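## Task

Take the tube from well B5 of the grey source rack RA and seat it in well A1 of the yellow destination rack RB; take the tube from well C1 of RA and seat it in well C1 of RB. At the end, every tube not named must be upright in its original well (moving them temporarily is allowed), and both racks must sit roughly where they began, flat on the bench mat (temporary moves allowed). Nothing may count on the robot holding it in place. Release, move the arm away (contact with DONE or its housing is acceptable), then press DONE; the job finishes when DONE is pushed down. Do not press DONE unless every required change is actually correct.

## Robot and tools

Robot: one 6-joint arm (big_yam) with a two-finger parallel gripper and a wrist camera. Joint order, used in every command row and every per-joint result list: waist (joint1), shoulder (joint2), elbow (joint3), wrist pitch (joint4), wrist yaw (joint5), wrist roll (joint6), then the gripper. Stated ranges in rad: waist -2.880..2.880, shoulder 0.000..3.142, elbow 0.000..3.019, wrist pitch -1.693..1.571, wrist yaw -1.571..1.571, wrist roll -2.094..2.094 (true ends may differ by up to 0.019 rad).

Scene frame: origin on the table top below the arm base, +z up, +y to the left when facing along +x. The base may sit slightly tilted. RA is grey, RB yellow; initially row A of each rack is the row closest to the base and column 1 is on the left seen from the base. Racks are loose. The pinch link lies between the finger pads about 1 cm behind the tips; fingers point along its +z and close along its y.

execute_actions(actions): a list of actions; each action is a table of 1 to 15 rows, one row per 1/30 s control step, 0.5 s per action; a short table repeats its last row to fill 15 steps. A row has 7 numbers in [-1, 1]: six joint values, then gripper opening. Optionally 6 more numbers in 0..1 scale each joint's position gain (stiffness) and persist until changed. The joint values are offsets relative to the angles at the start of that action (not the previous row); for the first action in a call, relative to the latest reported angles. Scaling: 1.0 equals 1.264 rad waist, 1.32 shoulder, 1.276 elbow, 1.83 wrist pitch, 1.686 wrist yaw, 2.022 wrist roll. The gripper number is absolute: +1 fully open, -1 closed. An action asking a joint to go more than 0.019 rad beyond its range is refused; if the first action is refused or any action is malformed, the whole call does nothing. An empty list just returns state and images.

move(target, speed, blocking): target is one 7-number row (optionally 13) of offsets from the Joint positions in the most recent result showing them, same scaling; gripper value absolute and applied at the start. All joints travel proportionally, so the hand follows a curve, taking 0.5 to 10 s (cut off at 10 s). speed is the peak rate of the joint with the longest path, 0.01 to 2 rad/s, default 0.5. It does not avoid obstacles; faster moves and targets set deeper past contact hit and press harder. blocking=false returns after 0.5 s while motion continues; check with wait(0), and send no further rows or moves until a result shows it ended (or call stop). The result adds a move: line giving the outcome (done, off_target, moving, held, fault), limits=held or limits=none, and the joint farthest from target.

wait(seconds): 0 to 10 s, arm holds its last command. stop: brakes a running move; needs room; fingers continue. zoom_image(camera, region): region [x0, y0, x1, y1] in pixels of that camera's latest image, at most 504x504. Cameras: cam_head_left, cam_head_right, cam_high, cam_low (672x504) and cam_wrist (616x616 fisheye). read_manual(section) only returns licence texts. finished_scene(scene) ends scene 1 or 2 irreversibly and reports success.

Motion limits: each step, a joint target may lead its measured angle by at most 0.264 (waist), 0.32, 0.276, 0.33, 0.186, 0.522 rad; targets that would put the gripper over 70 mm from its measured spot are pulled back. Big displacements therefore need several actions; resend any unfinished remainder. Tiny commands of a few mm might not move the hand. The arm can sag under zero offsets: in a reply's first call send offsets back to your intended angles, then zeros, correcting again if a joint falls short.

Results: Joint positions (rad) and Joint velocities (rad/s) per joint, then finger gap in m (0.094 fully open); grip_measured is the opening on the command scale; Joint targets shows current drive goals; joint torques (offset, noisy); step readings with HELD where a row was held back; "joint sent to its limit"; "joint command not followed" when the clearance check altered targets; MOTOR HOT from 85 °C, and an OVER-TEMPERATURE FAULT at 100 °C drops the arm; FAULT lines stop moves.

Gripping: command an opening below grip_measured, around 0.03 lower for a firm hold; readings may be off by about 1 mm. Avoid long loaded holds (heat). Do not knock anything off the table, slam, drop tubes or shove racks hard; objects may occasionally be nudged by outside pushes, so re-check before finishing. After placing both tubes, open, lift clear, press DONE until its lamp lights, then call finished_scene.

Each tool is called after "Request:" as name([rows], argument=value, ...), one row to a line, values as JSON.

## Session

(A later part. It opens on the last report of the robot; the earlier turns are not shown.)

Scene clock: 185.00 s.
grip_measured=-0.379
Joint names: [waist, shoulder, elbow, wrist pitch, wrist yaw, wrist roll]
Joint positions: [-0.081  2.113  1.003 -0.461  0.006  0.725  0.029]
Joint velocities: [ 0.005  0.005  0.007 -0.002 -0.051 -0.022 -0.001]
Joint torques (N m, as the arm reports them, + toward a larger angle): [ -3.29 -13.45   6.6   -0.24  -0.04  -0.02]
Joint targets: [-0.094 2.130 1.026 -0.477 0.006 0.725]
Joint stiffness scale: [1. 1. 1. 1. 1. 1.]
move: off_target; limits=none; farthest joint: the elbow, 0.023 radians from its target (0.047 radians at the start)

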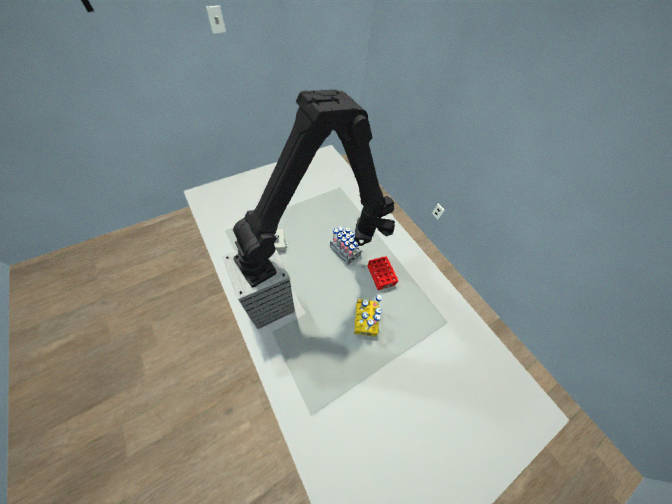

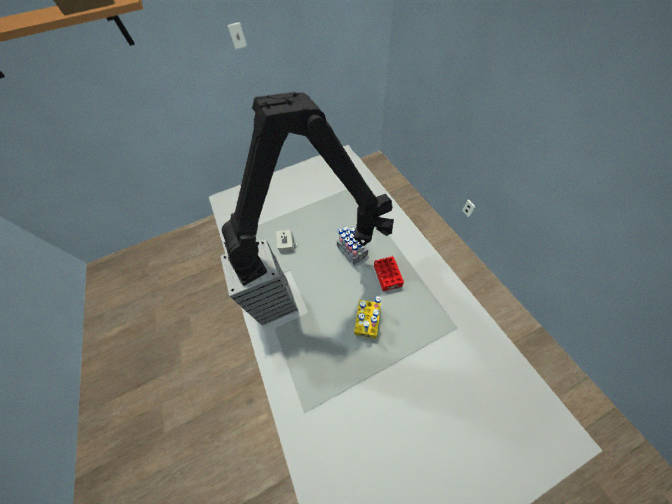

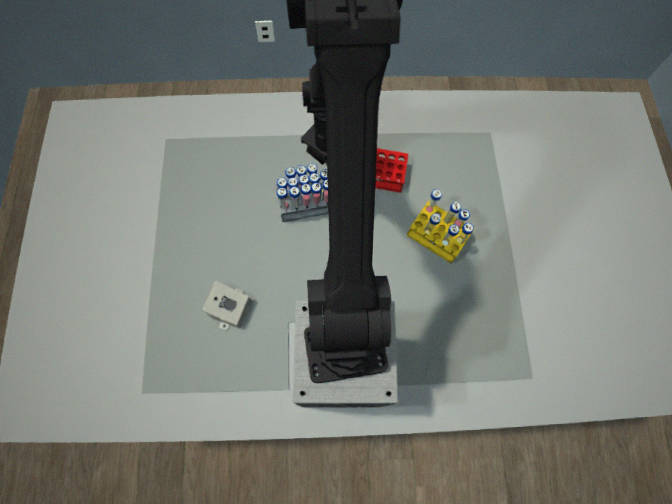

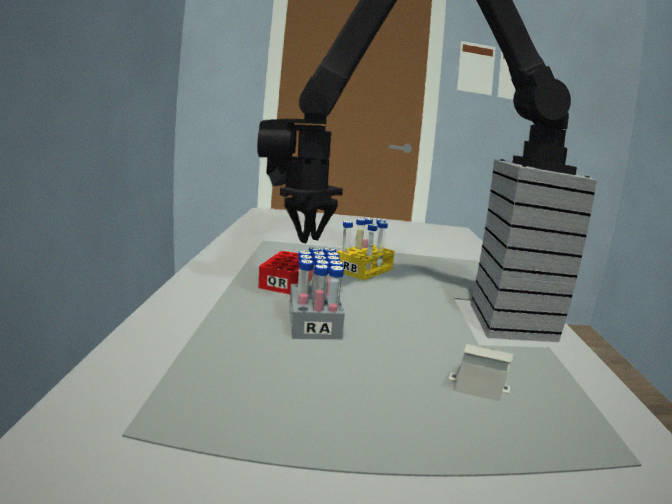

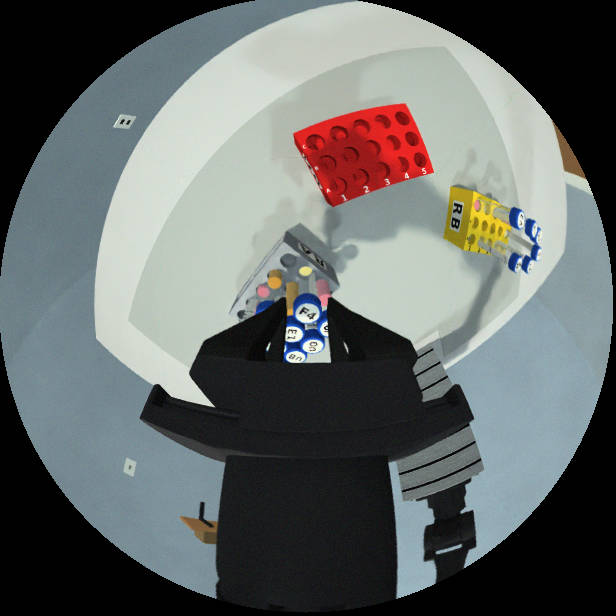

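Request:
move(target=[0,0.057,0.021,0.039,0,0,-0.38], speed=0.06)

Request:
zoom_image(camera="cam_wrist", region=[200,180,440,360])

Scene clock: 192.53 s.
grip_measured=-0.379
Joint names: [waist, shoulder, elbow, wrist pitch, wrist yaw, wrist roll]
Joint positions: [-0.081  2.175  1.007 -0.407  0.006  0.725  0.029]
Joint velocities: [-0.005 -0.005 -0.002 -0.017  0.007  0.081 -0.001]
Joint torques (N m, as the arm reports them, + toward a larger angle): [ -2.08 -13.3    5.98   0.99  -0.09  -0.04]
Joint targets: [-0.081 2.189 1.030 -0.389 0.006 0.725]
Joint stiffness scale: [1. 1. 1. 1. 1. 1.]
move: off_target; limits=none; farthest joint: the elbow, 0.023 radians from its target (0.027 radians at the start)

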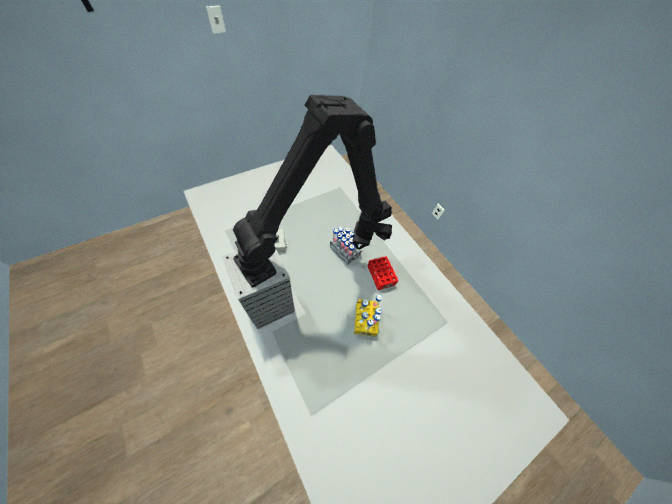

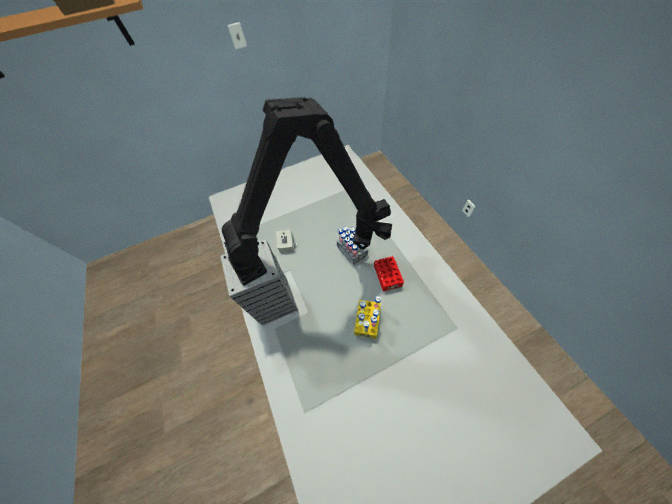

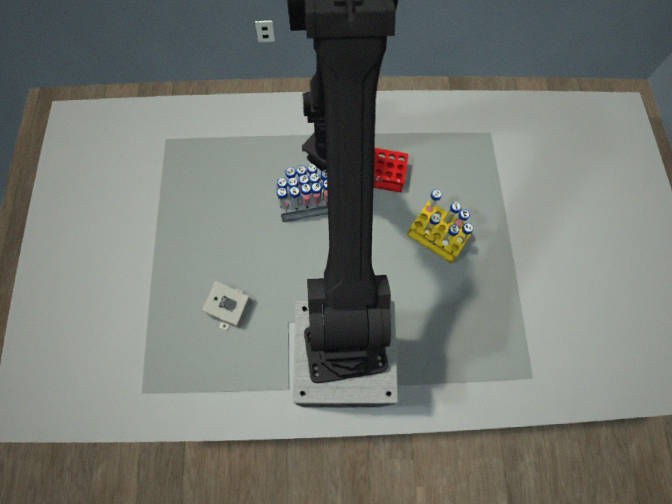

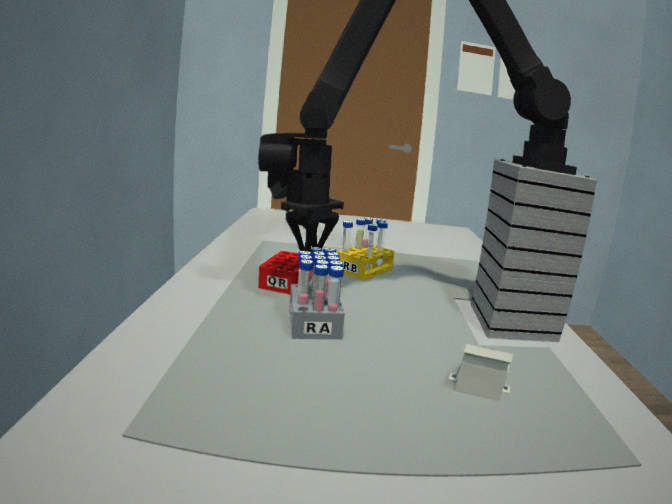

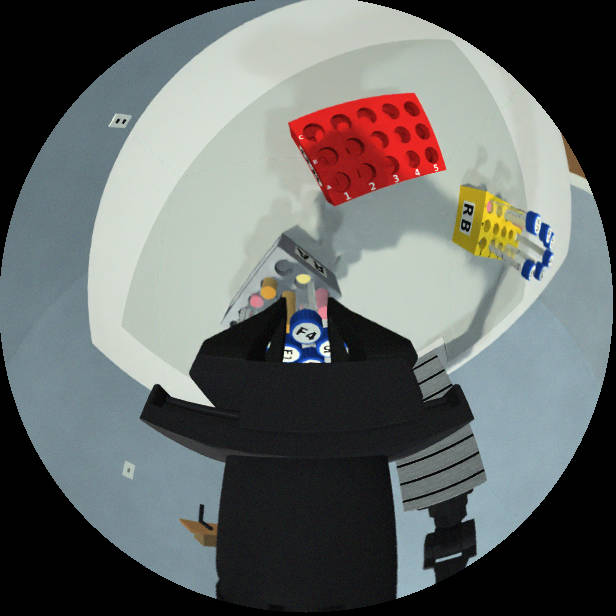

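Region (200, 180, 440, 360) of cam_wrist's 616x616 image, scaled by 2.100, with more detail than that image has; it fills the top 378 rows of this view, and the rest is white.

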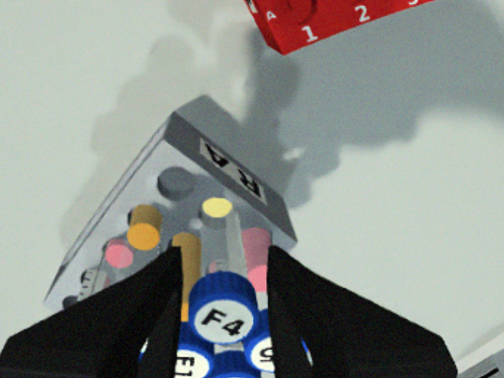

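Request:
move(target=[0,0,0,0,0,0,-0.6])

Request:
move(target=[0,-0.255,0,-0.185,0,0,-0.6], speed=0.15)

Scene clock: 197.07 s.
grip_measured=-0.583
Joint names: [waist, shoulder, elbow, wrist pitch, wrist yaw, wrist roll]
Joint positions: [-0.081  2.175  1.007 -0.407  0.006  0.725  0.02 ]
Joint velocities: [-0.005  0.005 -0.007 -0.002 -0.081 -0.066  0.   ]
Joint torques (N m, as the arm reports them, + toward a larger angle): [ -2.4  -14.38   4.01   0.36  -0.08  -0.05]
Joint targets: [-0.081 2.175 1.007 -0.407 0.006 0.725]
Joint stiffness scale: [1. 1. 1. 1. 1. 1.]
move: done; limits=none; farthest joint: the waist, 0.000 radians from its target (0.000 radians at the start)

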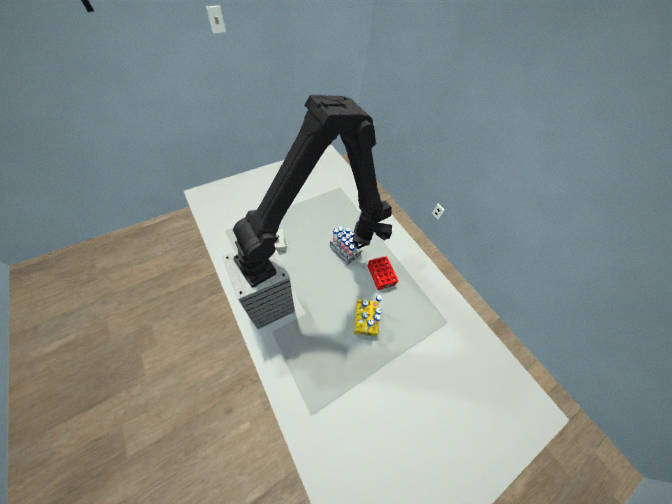

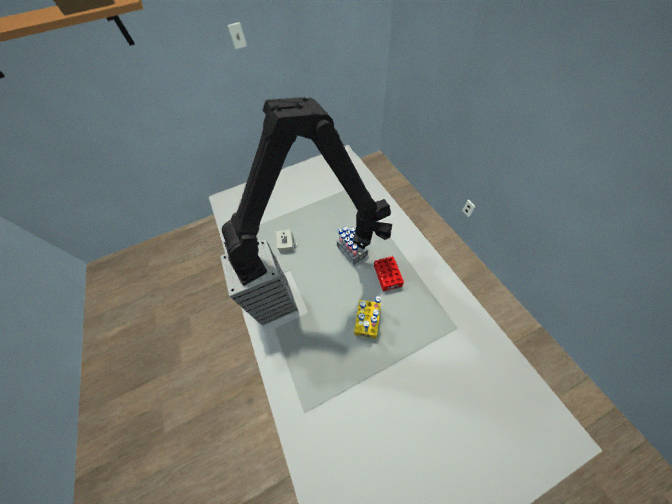

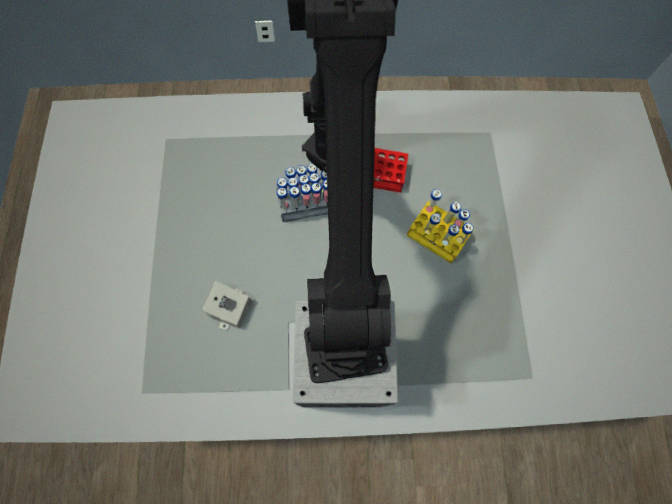

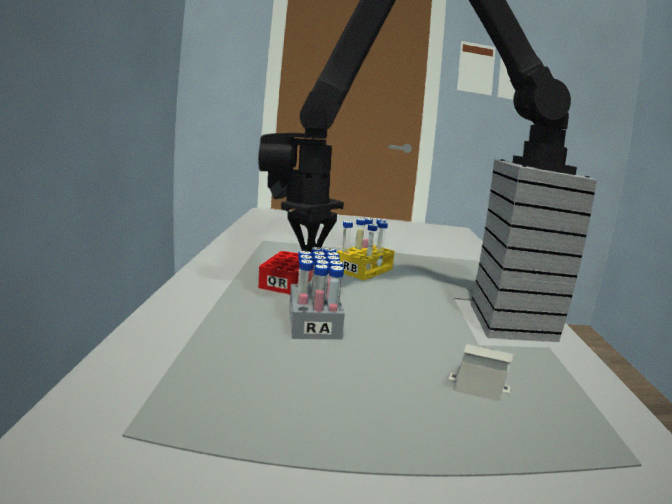

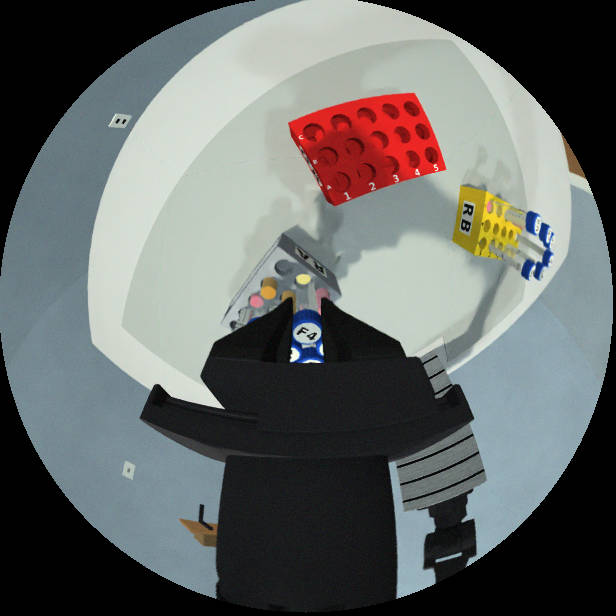

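Scene clock: 199.70 s.
grip_measured=-0.583
Joint names: [waist, shoulder, elbow, wrist pitch, wrist yaw, wrist roll]
Joint positions: [-0.081  1.85   1.007 -0.729  0.007  0.725  0.02 ]
Joint velocities: [-0.005 -0.015 -0.007 -0.022  0.037  0.037 -0.   ]
Joint torques (N m, as the arm reports them, + toward a larger angle): [ -1.84 -15.87   6.73  -0.06  -0.14  -0.01]
Joint targets: [-0.081 1.839 1.007 -0.746 0.006 0.725]
Joint stiffness scale: [1. 1. 1. 1. 1. 1.]
move: done; limits=none; farthest joint: the wrist pitch, 0.016 radians from its target (0.339 radians at the start)

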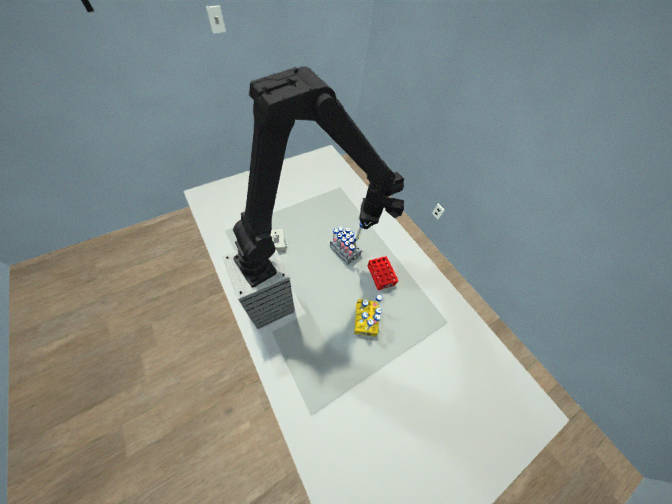

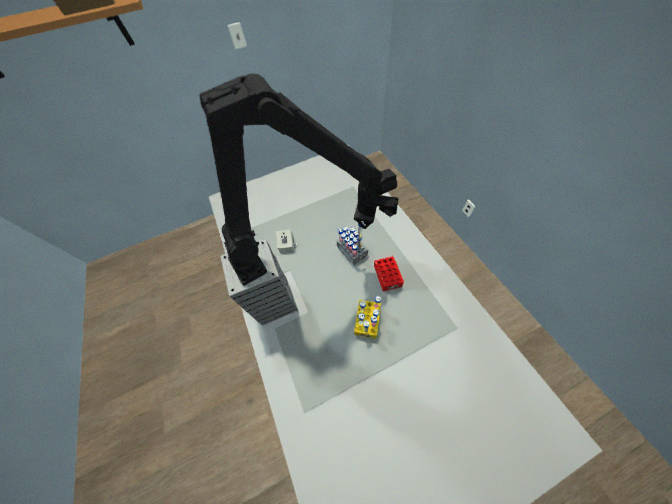

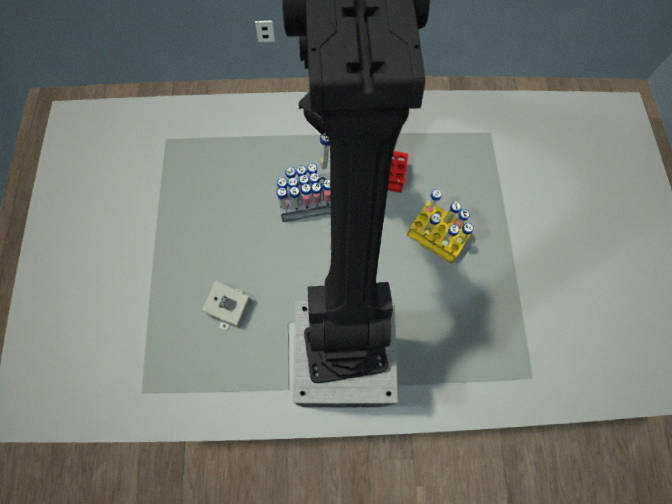

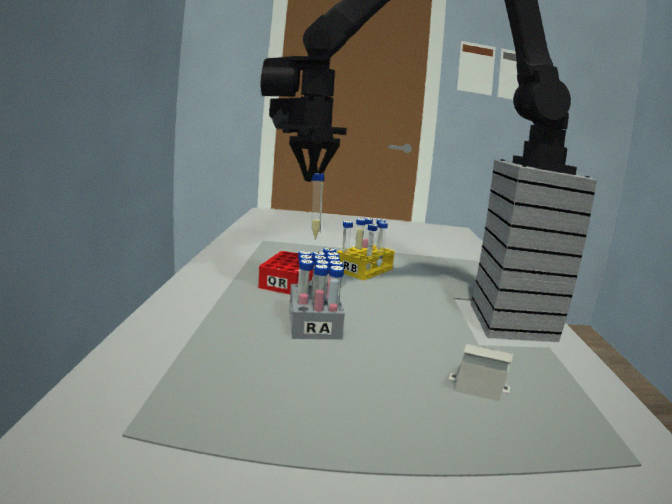

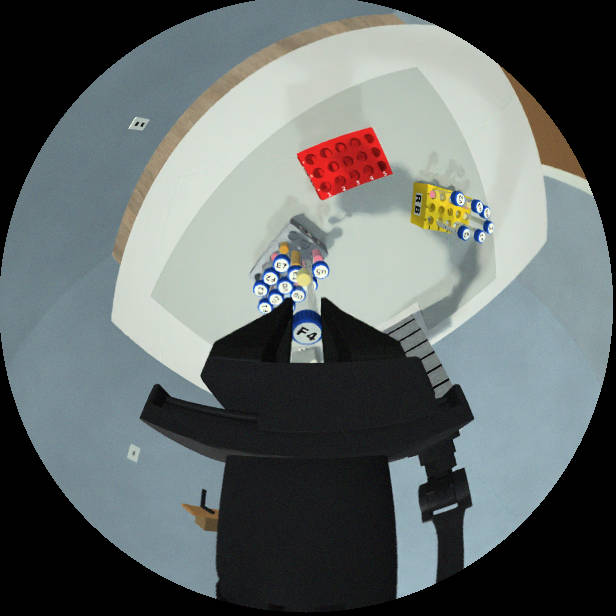

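Request:
move(target=[-0.43,-0.03,-0.08,0.03,0,-1,-0.6], speed=0.7)

Request:
move(target=[0,0.1,-0.058,0.1,0,-0.05,-0.6], speed=0.2)

Request:
zoom_image(camera="cam_wrist", region=[230,200,390,320])

Request:
zoom_image(camera="cam_low", region=[310,190,410,290])

Scene clock: 222.17 s.
grip_measured=-0.583
Joint names: [waist, shoulder, elbow, wrist pitch, wrist yaw, wrist roll]
Joint positions: [-0.615  1.827  0.907 -0.692  0.007 -1.286  0.02 ]
Joint velocities: [-0.005 -0.015 -0.002 -0.002 -0.007  0.007 -0.   ]
Joint torques (N m, as the arm reports them, + toward a larger angle): [ -2.86 -14.41   5.76   0.92  -0.23  -0.17]
Joint targets: [-0.624 1.810 0.905 -0.675 0.007 -1.297]
Joint stiffness scale: [1. 1. 1. 1. 1. 1.]
move: done; limits=none; farthest joint: the wrist pitch, 0.017 radians from its target (0.055 radians at the start)

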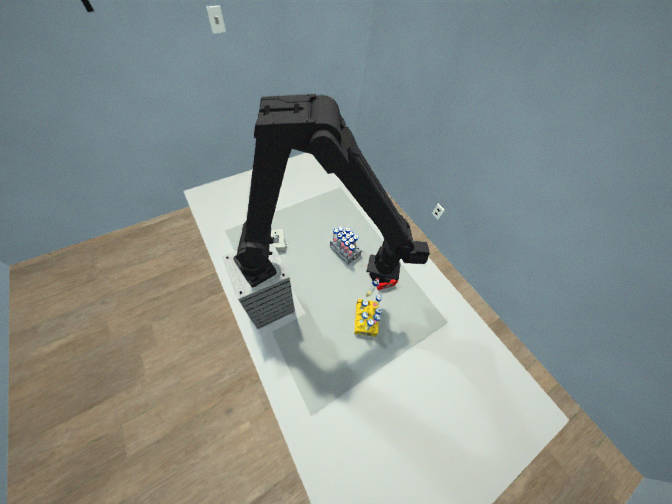

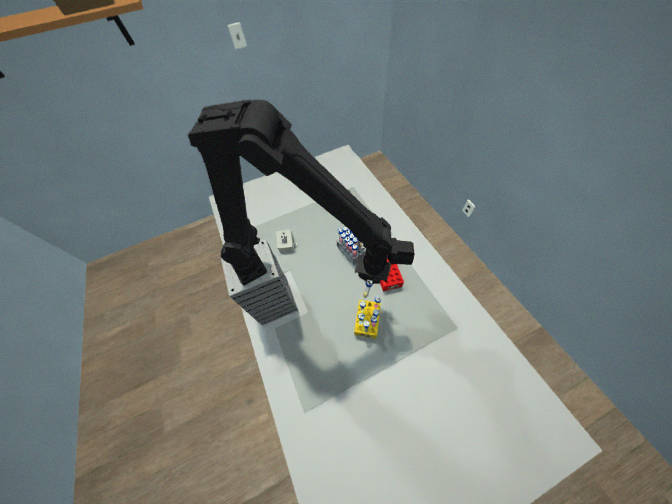

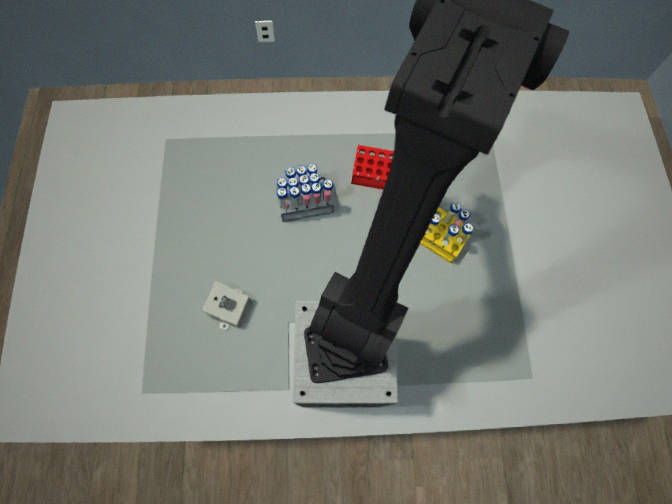

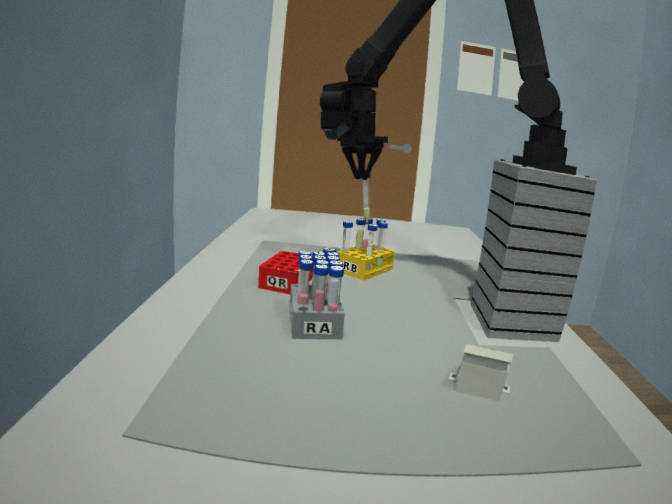

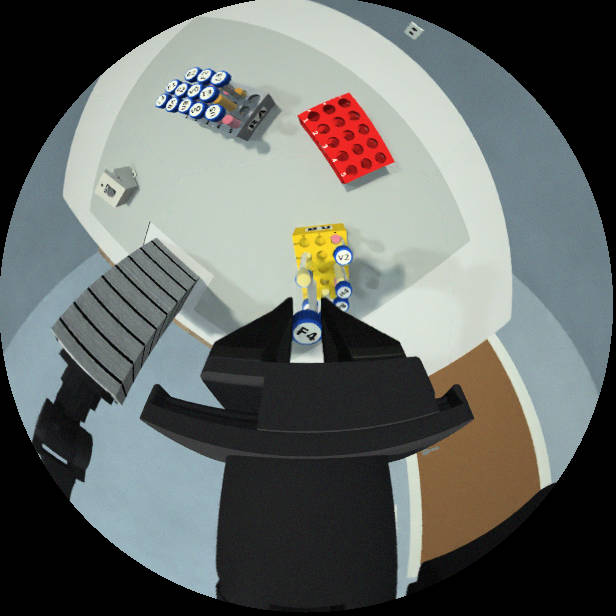

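Scene clock: 223.60 s.
grip_measured=-0.583
Joint names: [waist, shoulder, elbow, wrist pitch, wrist yaw, wrist roll]
Joint positions: [-0.615  1.95   0.833 -0.525  0.007 -1.376  0.02 ]
Joint velocities: [ 0.005  0.005  0.012 -0.007 -0.066 -0.081 -0.   ]
Joint torques (N m, as the arm reports them, + toward a larger angle): [ -2.47 -12.78   4.37   0.8   -0.24  -0.14]
Joint targets: [-0.615 1.959 0.833 -0.509 0.007 -1.387]
Joint stiffness scale: [1. 1. 1. 1. 1. 1.]
move: done; limits=none; farthest joint: the wrist pitch, 0.016 radians from its target (0.183 radians at the start)

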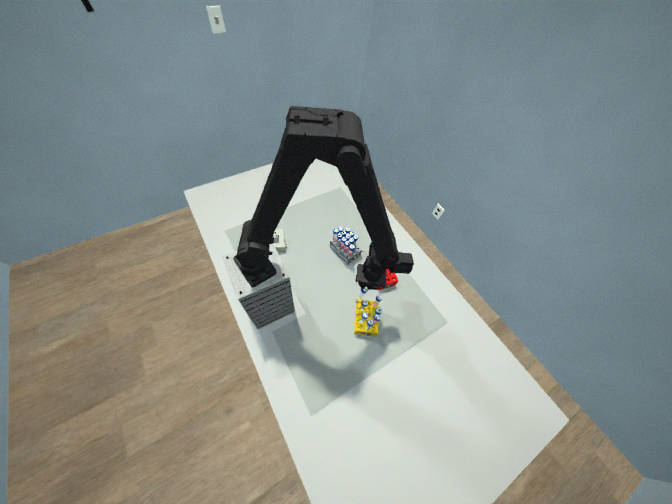

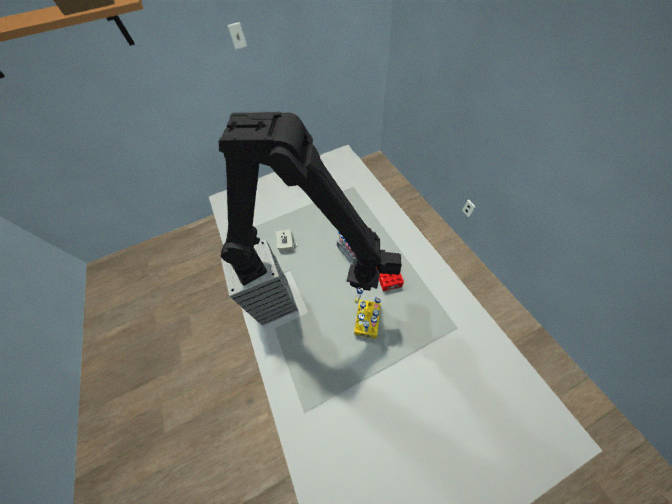

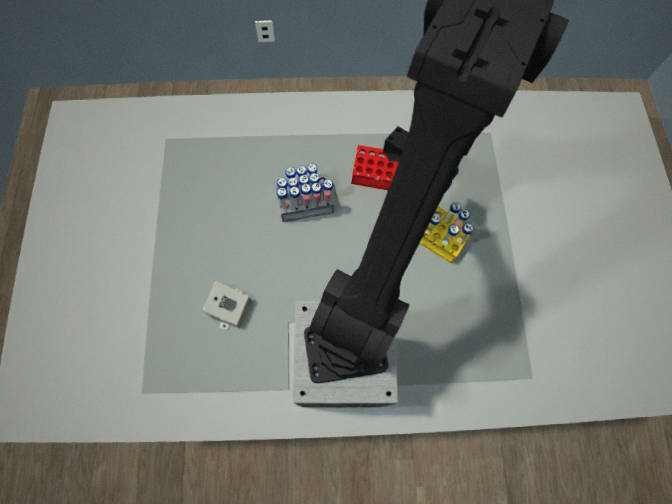

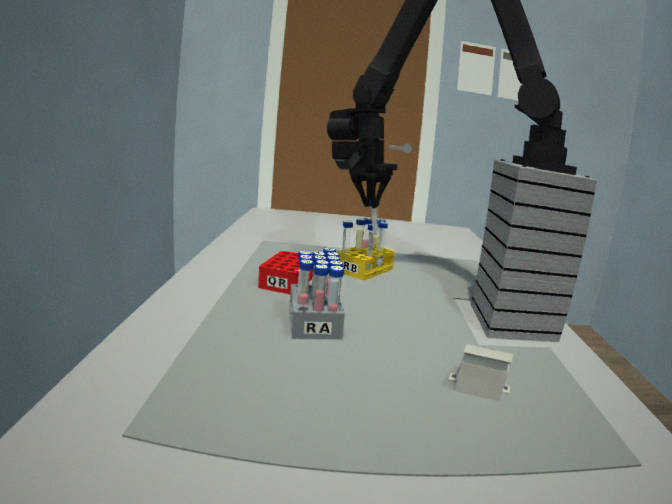

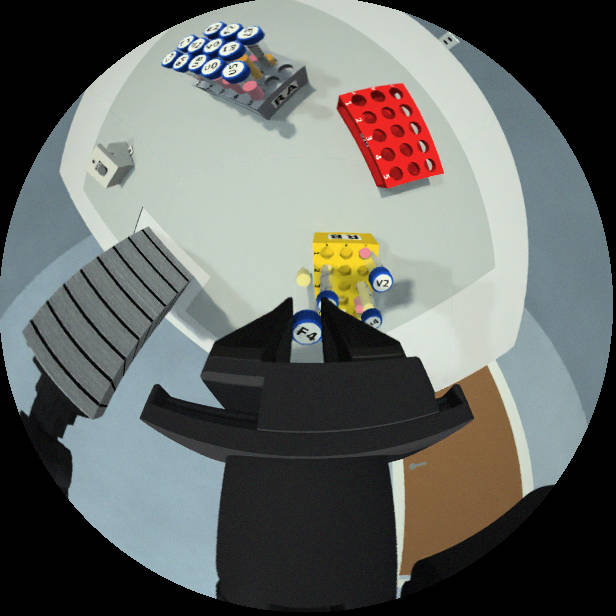

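Region (230, 200, 390, 320) of cam_wrist's 616x616 image, scaled by 3.150, with more detail than that image has; it fills the top 378 rows of this view, and the rest is white.

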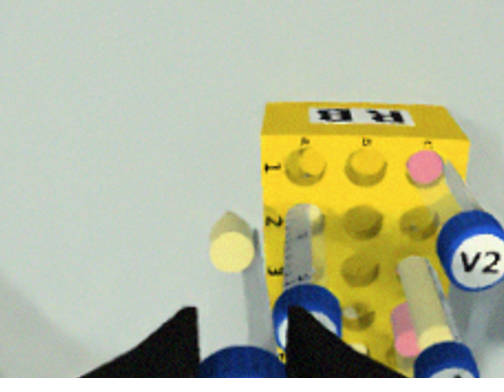

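Region (310, 190, 410, 290) of cam_low's 672x504 image, scaled by 5.040, with more detail than that image has.

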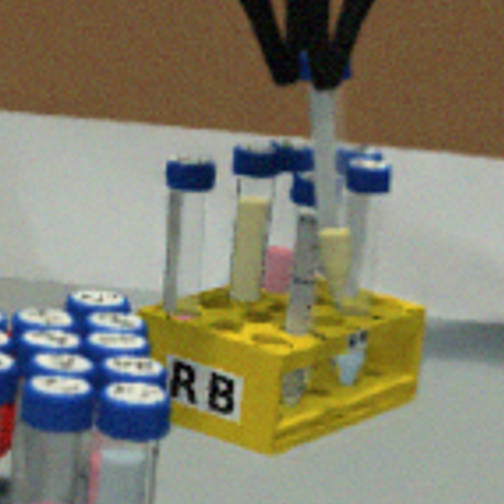

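Request:
move(target=[0.05,0,0,0,0,0,-0.6], speed=0.1)

Request:
move(target=[0,-0.02,0,0.052,0,0,-0.6], speed=0.1)

Request:
zoom_image(camera="cam_wrist", region=[230,200,390,320])

Request:
zoom_image(camera="cam_low", region=[310,190,410,290])

Scene clock: 232.37 s.
grip_measured=-0.583
Joint names: [waist, shoulder, elbow, wrist pitch, wrist yaw, wrist roll]
Joint positions: [-0.564  1.95   0.833 -0.525  0.007 -1.376  0.02 ]
Joint velocities: [-0.005 -0.015 -0.002  0.002  0.007 -0.037 -0.   ]
Joint torques (N m, as the arm reports them, + toward a larger angle): [ -1.2  -12.64   4.3    0.28  -0.22  -0.03]
Joint targets: [-0.552 1.950 0.833 -0.525 0.007 -1.375]
Joint stiffness scale: [1. 1. 1. 1. 1. 1.]
move: done; limits=none; farthest joint: the waist, 0.012 radians from its target (0.063 radians at the start)

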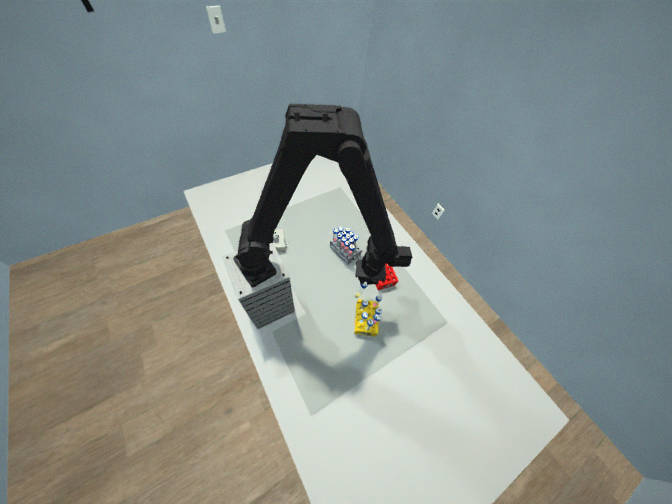

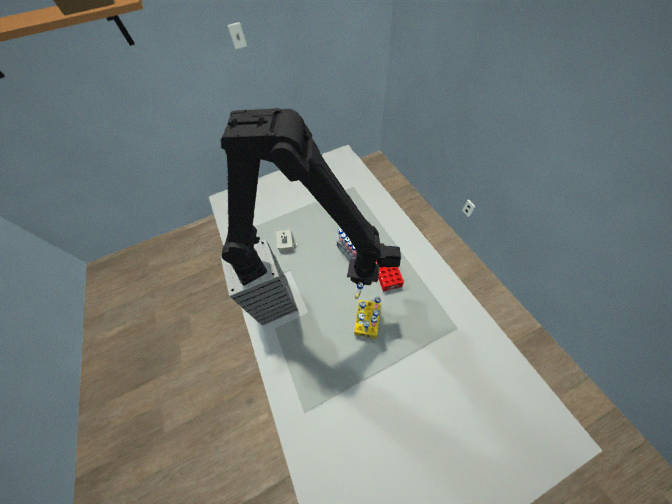

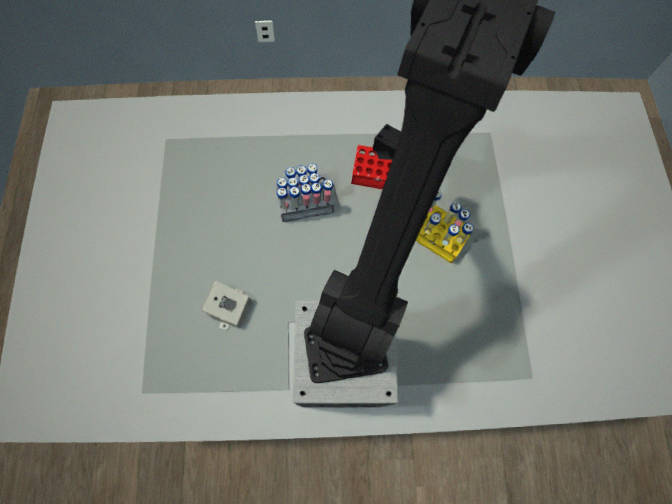

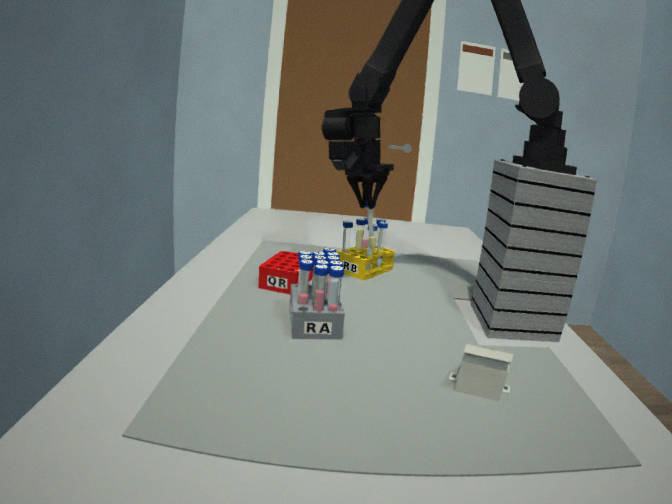

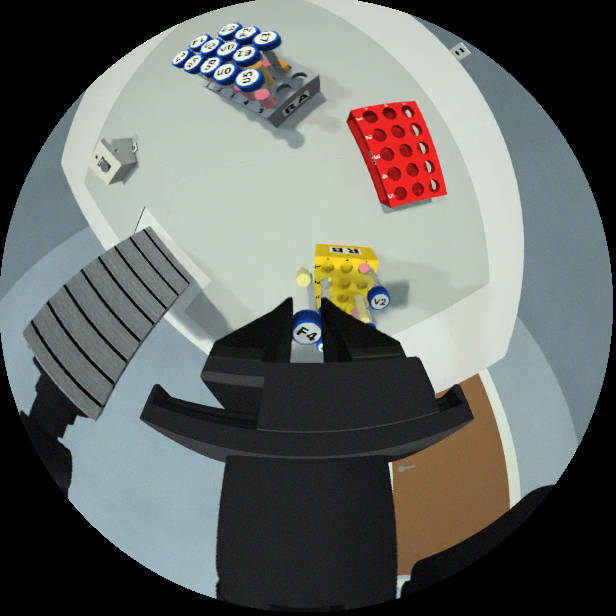

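Scene clock: 233.63 s.
grip_measured=-0.583
Joint names: [waist, shoulder, elbow, wrist pitch, wrist yaw, wrist roll]
Joint positions: [-0.564  1.939  0.833 -0.447  0.007 -1.376  0.02 ]
Joint velocities: [-0.005  0.015  0.007  0.012 -0.051 -0.037  0.   ]
Joint torques (N m, as the arm reports them, + toward a larger angle): [ -2.39 -14.34   4.45   0.98  -0.23  -0.01]
Joint targets: [-0.564 1.924 0.833 -0.430 0.007 -1.376]
Joint stiffness scale: [1. 1. 1. 1. 1. 1.]
move: done; limits=none; farthest joint: the wrist pitch, 0.018 radians from its target (0.095 radians at the start)

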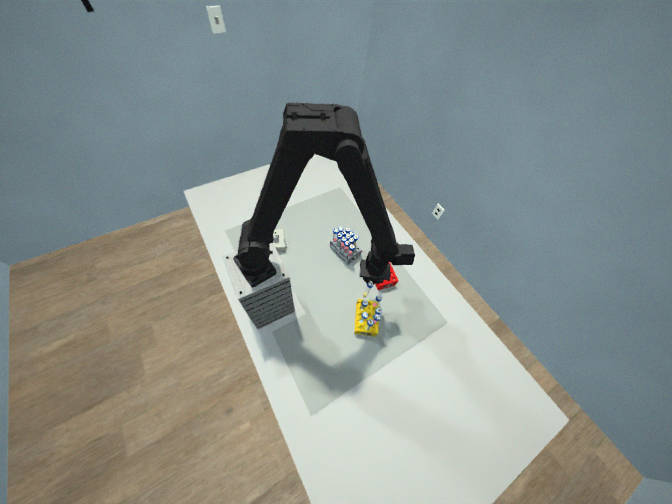

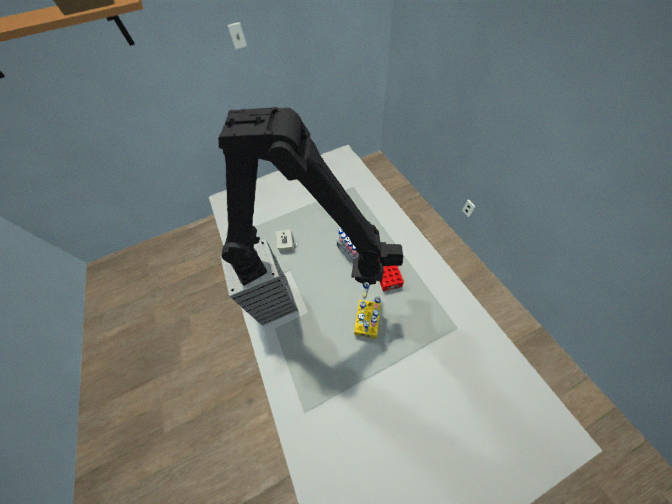

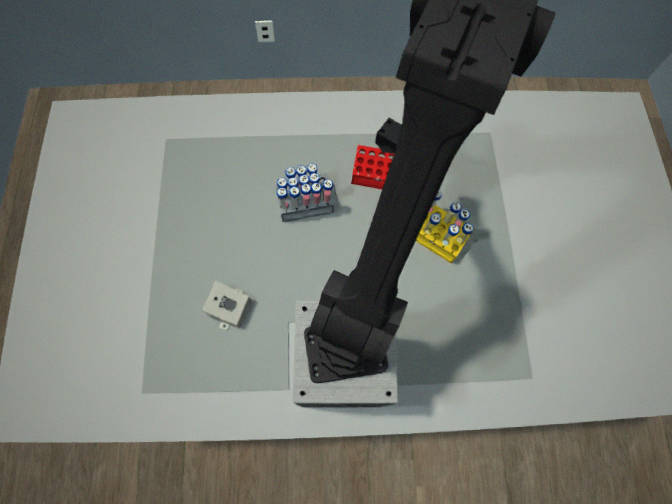

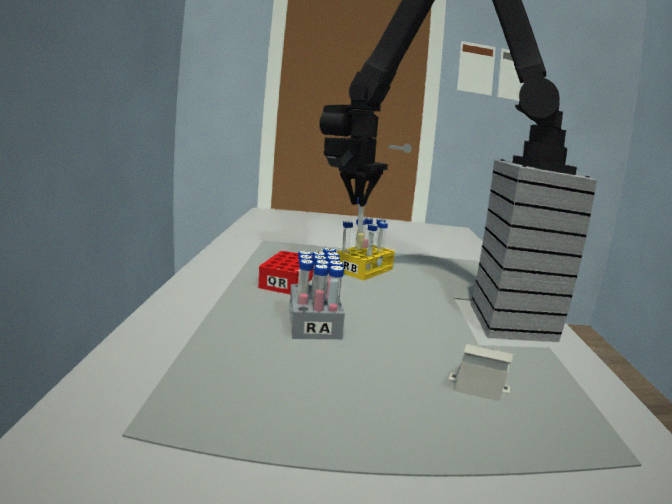

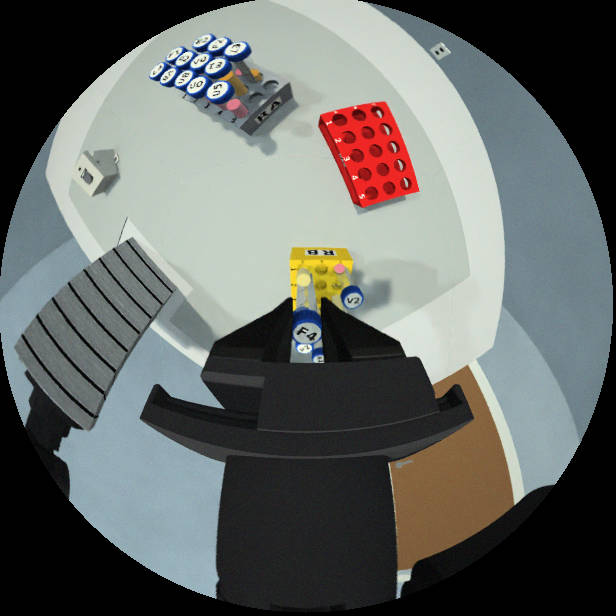

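Region (230, 200, 390, 320) of cam_wrist's 616x616 image, scaled by 3.150, with more detail than that image has; it fills the top 378 rows of this view, and the rest is white.

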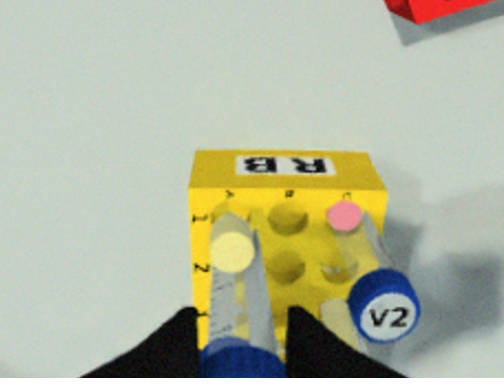

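Region (310, 190, 410, 290) of cam_low's 672x504 image, scaled by 5.040, with more detail than that image has.

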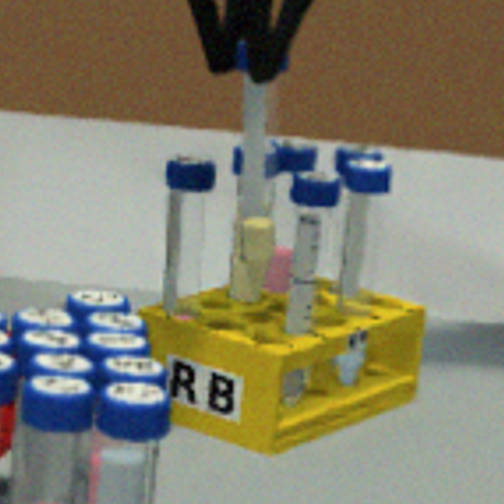

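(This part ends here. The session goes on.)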